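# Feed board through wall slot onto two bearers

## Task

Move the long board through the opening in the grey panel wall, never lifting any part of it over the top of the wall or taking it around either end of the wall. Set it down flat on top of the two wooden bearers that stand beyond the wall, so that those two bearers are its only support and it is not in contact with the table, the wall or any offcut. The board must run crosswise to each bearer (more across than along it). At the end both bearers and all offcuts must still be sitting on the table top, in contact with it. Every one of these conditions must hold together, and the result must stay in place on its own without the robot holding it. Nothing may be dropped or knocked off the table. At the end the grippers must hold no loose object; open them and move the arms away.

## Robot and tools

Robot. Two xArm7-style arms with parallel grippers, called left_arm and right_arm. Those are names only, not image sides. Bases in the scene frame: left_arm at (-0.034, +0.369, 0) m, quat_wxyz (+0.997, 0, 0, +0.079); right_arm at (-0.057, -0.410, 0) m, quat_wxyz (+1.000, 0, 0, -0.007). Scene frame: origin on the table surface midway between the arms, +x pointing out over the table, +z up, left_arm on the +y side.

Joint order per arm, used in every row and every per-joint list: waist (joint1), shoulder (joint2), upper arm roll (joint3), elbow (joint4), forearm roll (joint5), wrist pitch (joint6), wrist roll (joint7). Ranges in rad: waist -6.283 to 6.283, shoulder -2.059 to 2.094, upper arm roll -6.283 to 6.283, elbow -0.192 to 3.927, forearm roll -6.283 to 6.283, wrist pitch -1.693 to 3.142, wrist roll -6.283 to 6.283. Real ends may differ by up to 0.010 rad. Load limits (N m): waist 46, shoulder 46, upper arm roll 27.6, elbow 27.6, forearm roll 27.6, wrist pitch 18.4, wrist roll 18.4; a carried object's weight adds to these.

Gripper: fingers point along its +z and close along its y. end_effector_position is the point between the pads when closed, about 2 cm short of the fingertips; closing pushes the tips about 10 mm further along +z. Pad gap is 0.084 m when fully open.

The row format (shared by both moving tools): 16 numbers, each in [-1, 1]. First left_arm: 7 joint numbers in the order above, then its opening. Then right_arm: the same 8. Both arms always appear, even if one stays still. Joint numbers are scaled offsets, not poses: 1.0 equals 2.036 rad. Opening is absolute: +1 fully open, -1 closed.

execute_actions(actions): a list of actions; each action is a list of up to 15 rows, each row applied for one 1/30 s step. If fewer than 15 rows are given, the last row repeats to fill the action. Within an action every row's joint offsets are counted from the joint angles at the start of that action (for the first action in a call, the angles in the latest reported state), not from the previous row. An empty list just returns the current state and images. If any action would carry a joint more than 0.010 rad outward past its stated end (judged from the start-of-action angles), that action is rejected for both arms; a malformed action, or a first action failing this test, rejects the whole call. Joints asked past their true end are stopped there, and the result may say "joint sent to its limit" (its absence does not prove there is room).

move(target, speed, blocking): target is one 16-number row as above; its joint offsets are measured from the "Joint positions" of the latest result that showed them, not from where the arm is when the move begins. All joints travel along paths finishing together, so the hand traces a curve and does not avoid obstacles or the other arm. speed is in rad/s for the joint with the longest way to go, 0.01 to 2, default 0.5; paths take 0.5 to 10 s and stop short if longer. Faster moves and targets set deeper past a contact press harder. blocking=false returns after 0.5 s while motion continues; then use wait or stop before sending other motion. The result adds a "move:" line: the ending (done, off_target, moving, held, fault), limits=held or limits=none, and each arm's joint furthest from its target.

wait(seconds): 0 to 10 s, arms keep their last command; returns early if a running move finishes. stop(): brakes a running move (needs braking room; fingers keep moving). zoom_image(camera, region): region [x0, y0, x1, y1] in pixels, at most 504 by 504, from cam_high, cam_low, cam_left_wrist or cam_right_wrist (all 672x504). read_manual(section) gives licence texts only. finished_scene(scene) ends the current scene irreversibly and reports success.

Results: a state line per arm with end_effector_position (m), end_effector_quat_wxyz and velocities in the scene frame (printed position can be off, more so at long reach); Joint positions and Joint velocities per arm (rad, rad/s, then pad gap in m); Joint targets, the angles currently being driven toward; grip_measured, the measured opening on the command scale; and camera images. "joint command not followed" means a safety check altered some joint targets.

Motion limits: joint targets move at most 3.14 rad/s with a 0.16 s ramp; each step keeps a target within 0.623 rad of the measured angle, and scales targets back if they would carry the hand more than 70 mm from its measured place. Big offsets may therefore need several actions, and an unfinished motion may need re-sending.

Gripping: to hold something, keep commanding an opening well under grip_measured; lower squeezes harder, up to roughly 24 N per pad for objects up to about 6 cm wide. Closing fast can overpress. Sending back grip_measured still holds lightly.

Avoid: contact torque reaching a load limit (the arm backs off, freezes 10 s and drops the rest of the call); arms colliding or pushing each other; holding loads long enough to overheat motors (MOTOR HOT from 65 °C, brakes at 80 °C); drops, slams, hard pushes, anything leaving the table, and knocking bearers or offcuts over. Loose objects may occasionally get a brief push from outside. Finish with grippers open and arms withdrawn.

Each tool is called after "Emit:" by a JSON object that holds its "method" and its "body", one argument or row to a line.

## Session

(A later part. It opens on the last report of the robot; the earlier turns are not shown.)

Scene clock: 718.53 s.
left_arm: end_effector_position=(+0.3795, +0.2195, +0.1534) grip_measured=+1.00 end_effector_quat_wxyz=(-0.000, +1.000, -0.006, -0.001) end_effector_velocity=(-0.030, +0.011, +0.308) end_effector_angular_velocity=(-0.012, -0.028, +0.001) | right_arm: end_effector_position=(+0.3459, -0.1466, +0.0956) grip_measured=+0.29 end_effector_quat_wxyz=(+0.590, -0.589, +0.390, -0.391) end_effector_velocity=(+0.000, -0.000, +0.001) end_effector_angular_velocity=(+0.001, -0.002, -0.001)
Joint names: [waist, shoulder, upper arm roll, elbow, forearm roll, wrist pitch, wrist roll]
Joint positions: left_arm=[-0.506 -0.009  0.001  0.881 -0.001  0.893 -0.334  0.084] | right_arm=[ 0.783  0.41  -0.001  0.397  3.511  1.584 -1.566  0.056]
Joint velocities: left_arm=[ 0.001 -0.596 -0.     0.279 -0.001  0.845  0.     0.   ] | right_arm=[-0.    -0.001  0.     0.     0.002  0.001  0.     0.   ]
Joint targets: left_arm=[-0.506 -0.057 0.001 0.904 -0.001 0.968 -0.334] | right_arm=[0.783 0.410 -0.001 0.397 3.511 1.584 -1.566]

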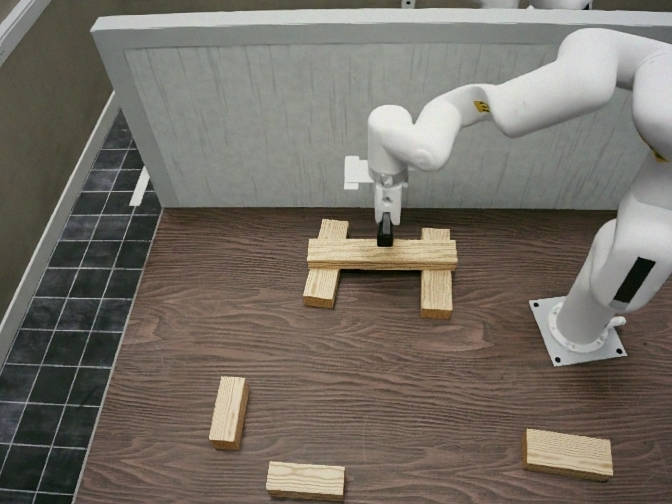

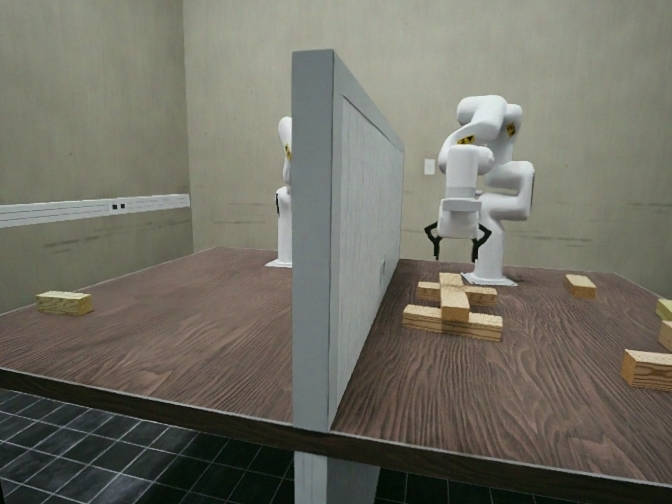

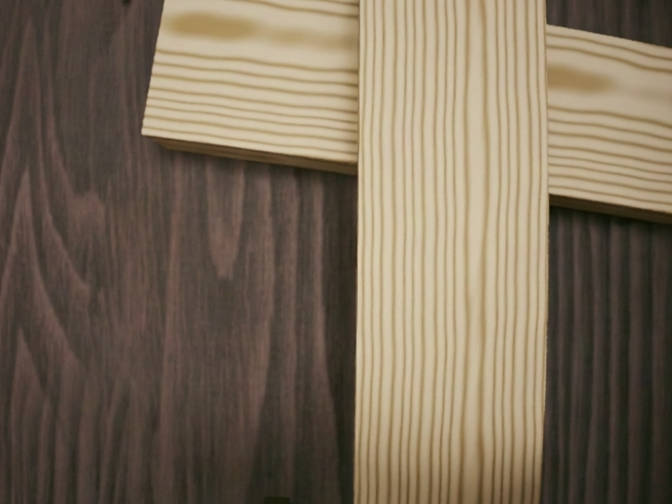

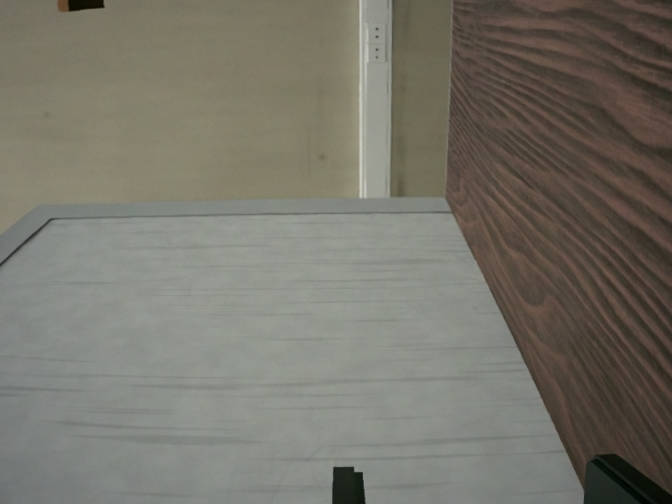

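Emit:
{"method": "zoom_image", "body": {
  "camera": "cam_low",
  "region": [540, 260, 672, 400]
}}

Emit:
{"method": "execute_actions", "body": {
  "actions": []
}}

Region (540, 260, 672, 400) of cam_low's 672x504 image, scaled by 3.600, with more detail than that image has; it fills the left 475 columns of this view, and the rest is white.

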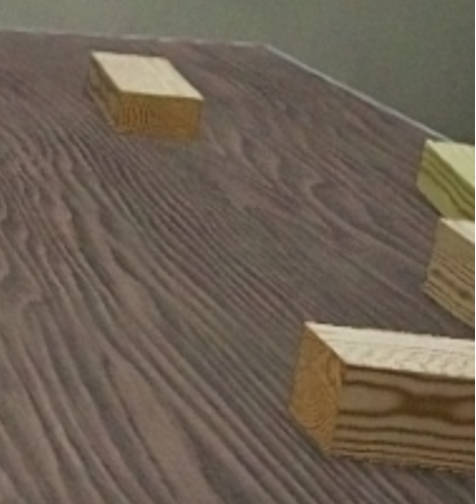

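Scene clock: 723.87 s.
left_arm: end_effector_position=(+0.3749, +0.2212, +0.1779) grip_measured=+1.00 end_effector_quat_wxyz=(-0.001, +1.000, -0.006, -0.003) end_effector_velocity=(+0.000, +0.000, +0.001) end_effector_angular_velocity=(-0.000, -0.002, +0.001) | right_arm: end_effector_position=(+0.3459, -0.1466, +0.0956) grip_measured=+0.29 end_effector_quat_wxyz=(+0.590, -0.589, +0.390, -0.391) end_effector_velocity=(-0.000, -0.000, -0.001) end_effector_angular_velocity=(-0.001, +0.001, +0.000)
Joint names: [waist, shoulder, upper arm roll, elbow, forearm roll, wrist pitch, wrist roll]
Joint positions: left_arm=[-0.506 -0.057  0.001  0.904 -0.001  0.968 -0.334  0.084] | right_arm=[ 0.783  0.41  -0.001  0.397  3.511  1.584 -1.566  0.056]
Joint velocities: left_arm=[ 0.001 -0.001 -0.    -0.     0.    -0.001  0.     0.   ] | right_arm=[-0.     0.002 -0.    -0.    -0.     0.    -0.    -0.   ]
Joint targets: left_arm=[-0.506 -0.057 0.001 0.904 -0.001 0.968 -0.334] | right_arm=[0.783 0.410 -0.001 0.397 3.511 1.584 -1.566]

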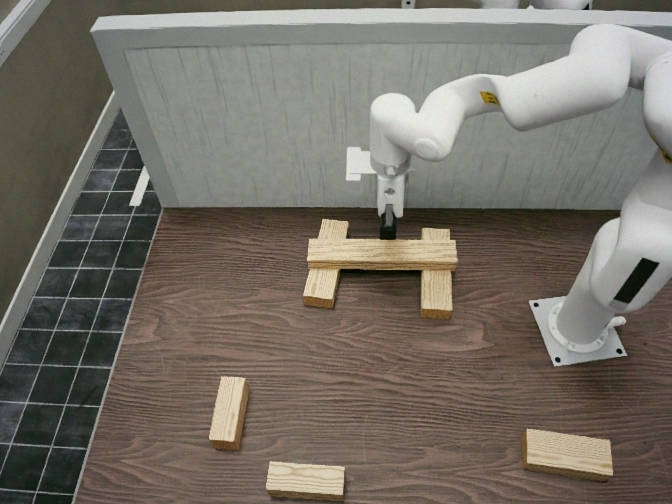

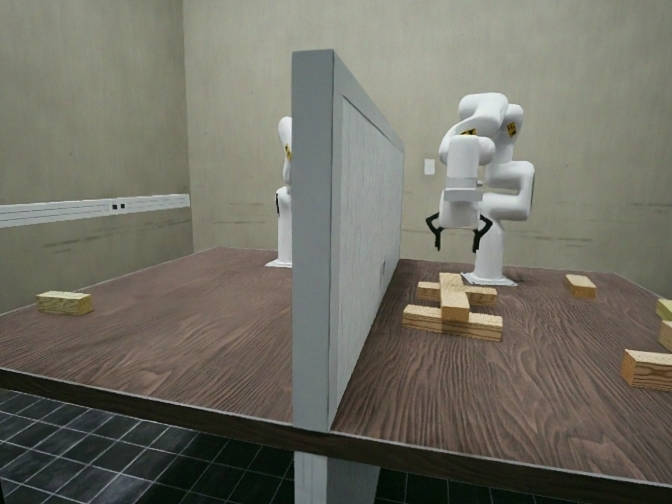

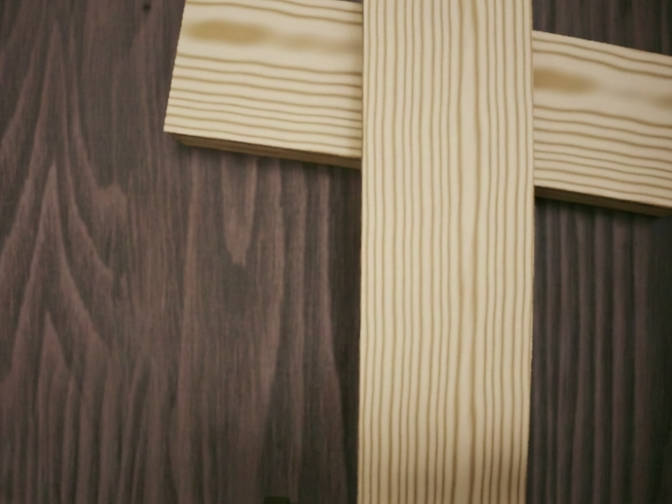

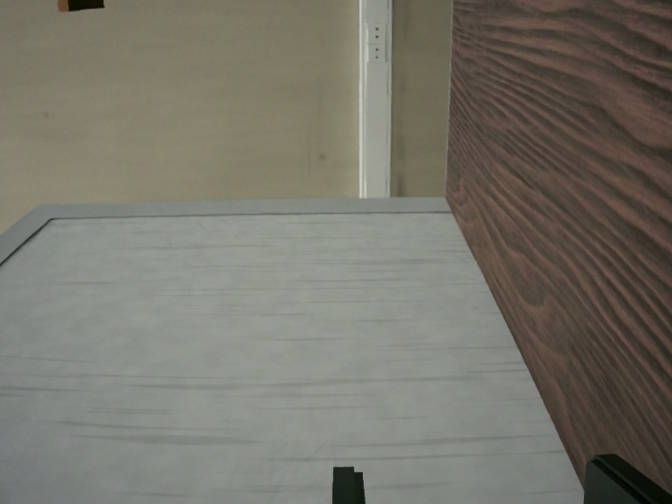

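Emit:
{"method": "execute_actions", "body": {
  "actions": [
    [[0.001,-0.001,0,0.001,0,0.002,0,1,0,0,0,0,0,0,0,0.3],[0.004,-0.005,0,0.004,0,0.009,0,1,0,0,0,0,0,0,0,0.3],[0.008,-0.011,0,0.009,0,0.020,0,1,0,0,0,0,0,0,0,0.3],[0.013,-0.018,0,0.015,0,0.033,0,1,0,0,0,0,0,0,0,0.3],[0.019,-0.026,0,0.022,0,0.048,0,1,0,0,0,0,0,0,0,0.3],[0.025,-0.035,0,0.030,0,0.065,0,1,0,0,0,0,0,0,0,0.3],[0.031,-0.044,0,0.038,0,0.082,0,1,0,0,0,0,0,0,0,0.3],[0.037,-0.052,0,0.045,0,0.097,0,1,0,0,0,0,0,0,0,0.3],[0.042,-0.059,0,0.051,0,0.110,0,1,0,0,0,0,0,0,0,0.3],[0.046,-0.065,0,0.056,0,0.121,0,1,0,0,0,0,0,0,0,0.3],[0.049,-0.069,0,0.059,0,0.128,0,1,0,0,0,0,0,0,0,0.3],[0.05,-0.07,0,0.06,0,0.13,0,1,0,0,0,0,0,0,0,0.3]]
  ]
}}

Scene clock: 731.00 s.
left_arm: end_effector_position=(+0.3720, +0.2671, +0.2692) grip_measured=+1.00 end_effector_quat_wxyz=(+0.001, +0.999, +0.044, +0.001) end_effector_velocity=(-0.019, +0.039, +0.063) end_effector_angular_velocity=(+0.007, +0.019, +0.076) | right_arm: end_effector_position=(+0.3459, -0.1466, +0.0956) grip_measured=+0.29 end_effector_quat_wxyz=(+0.590, -0.589, +0.390, -0.391) end_effector_velocity=(-0.000, +0.000, -0.000) end_effector_angular_velocity=(-0.000, +0.001, +0.001)
Joint names: [waist, shoulder, upper arm roll, elbow, forearm roll, wrist pitch, wrist roll]
Joint positions: left_arm=[-0.407 -0.198  0.003  1.025 -0.001  1.22  -0.334  0.084] | right_arm=[ 0.783  0.41  -0.001  0.397  3.511  1.584 -1.566  0.056]
Joint velocities: left_arm=[ 0.081 -0.105 -0.004  0.083  0.002  0.209  0.    -0.   ] | right_arm=[ 0.001 -0.    -0.     0.     0.    -0.001  0.    -0.   ]
Joint targets: left_arm=[-0.404 -0.200 0.001 1.026 -0.001 1.232 -0.334] | right_arm=[0.783 0.410 -0.001 0.397 3.511 1.584 -1.566]

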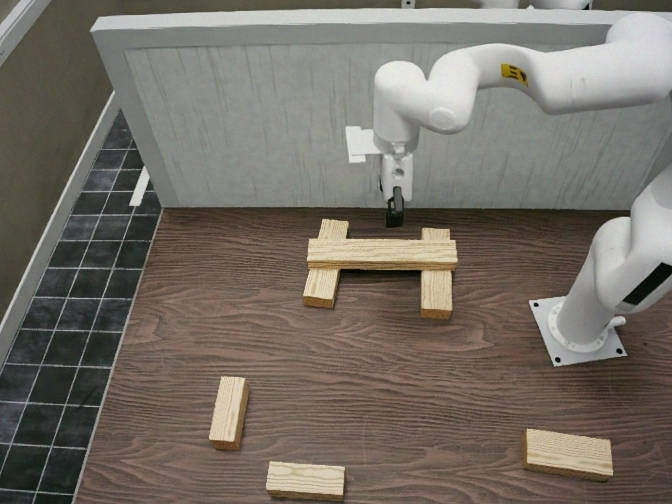

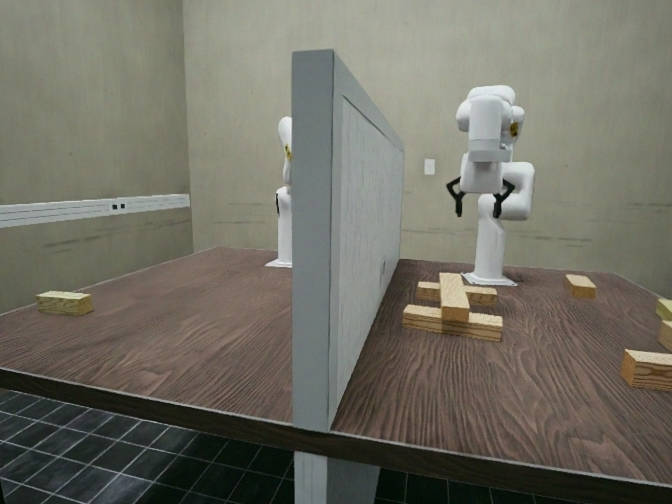

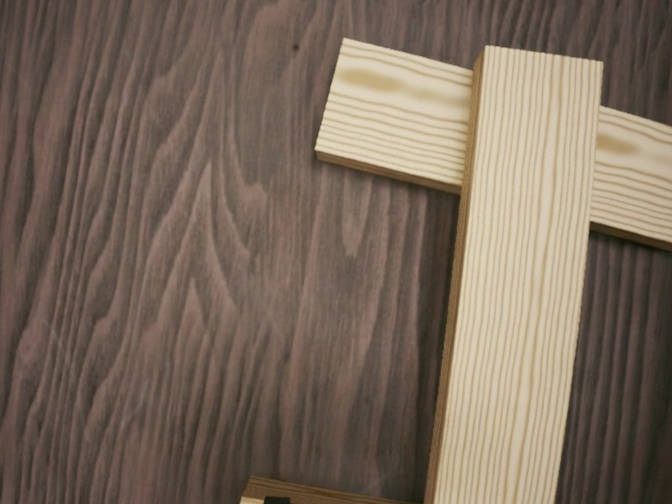

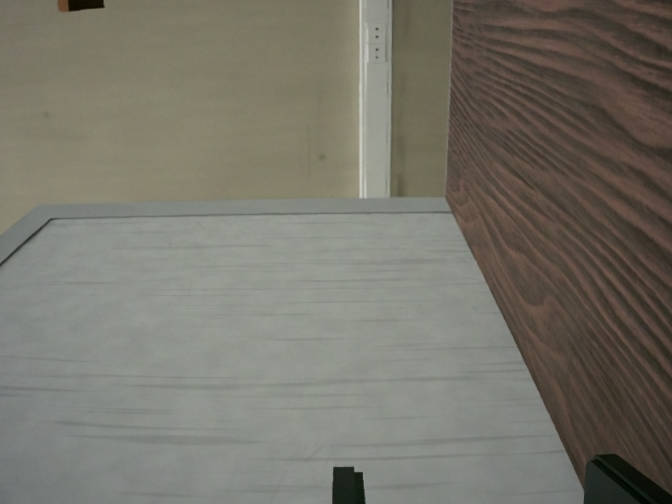

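Emit:
{"method": "finished_scene", "body": {
  "scene": 2
}}

The scene is finished: the task was done.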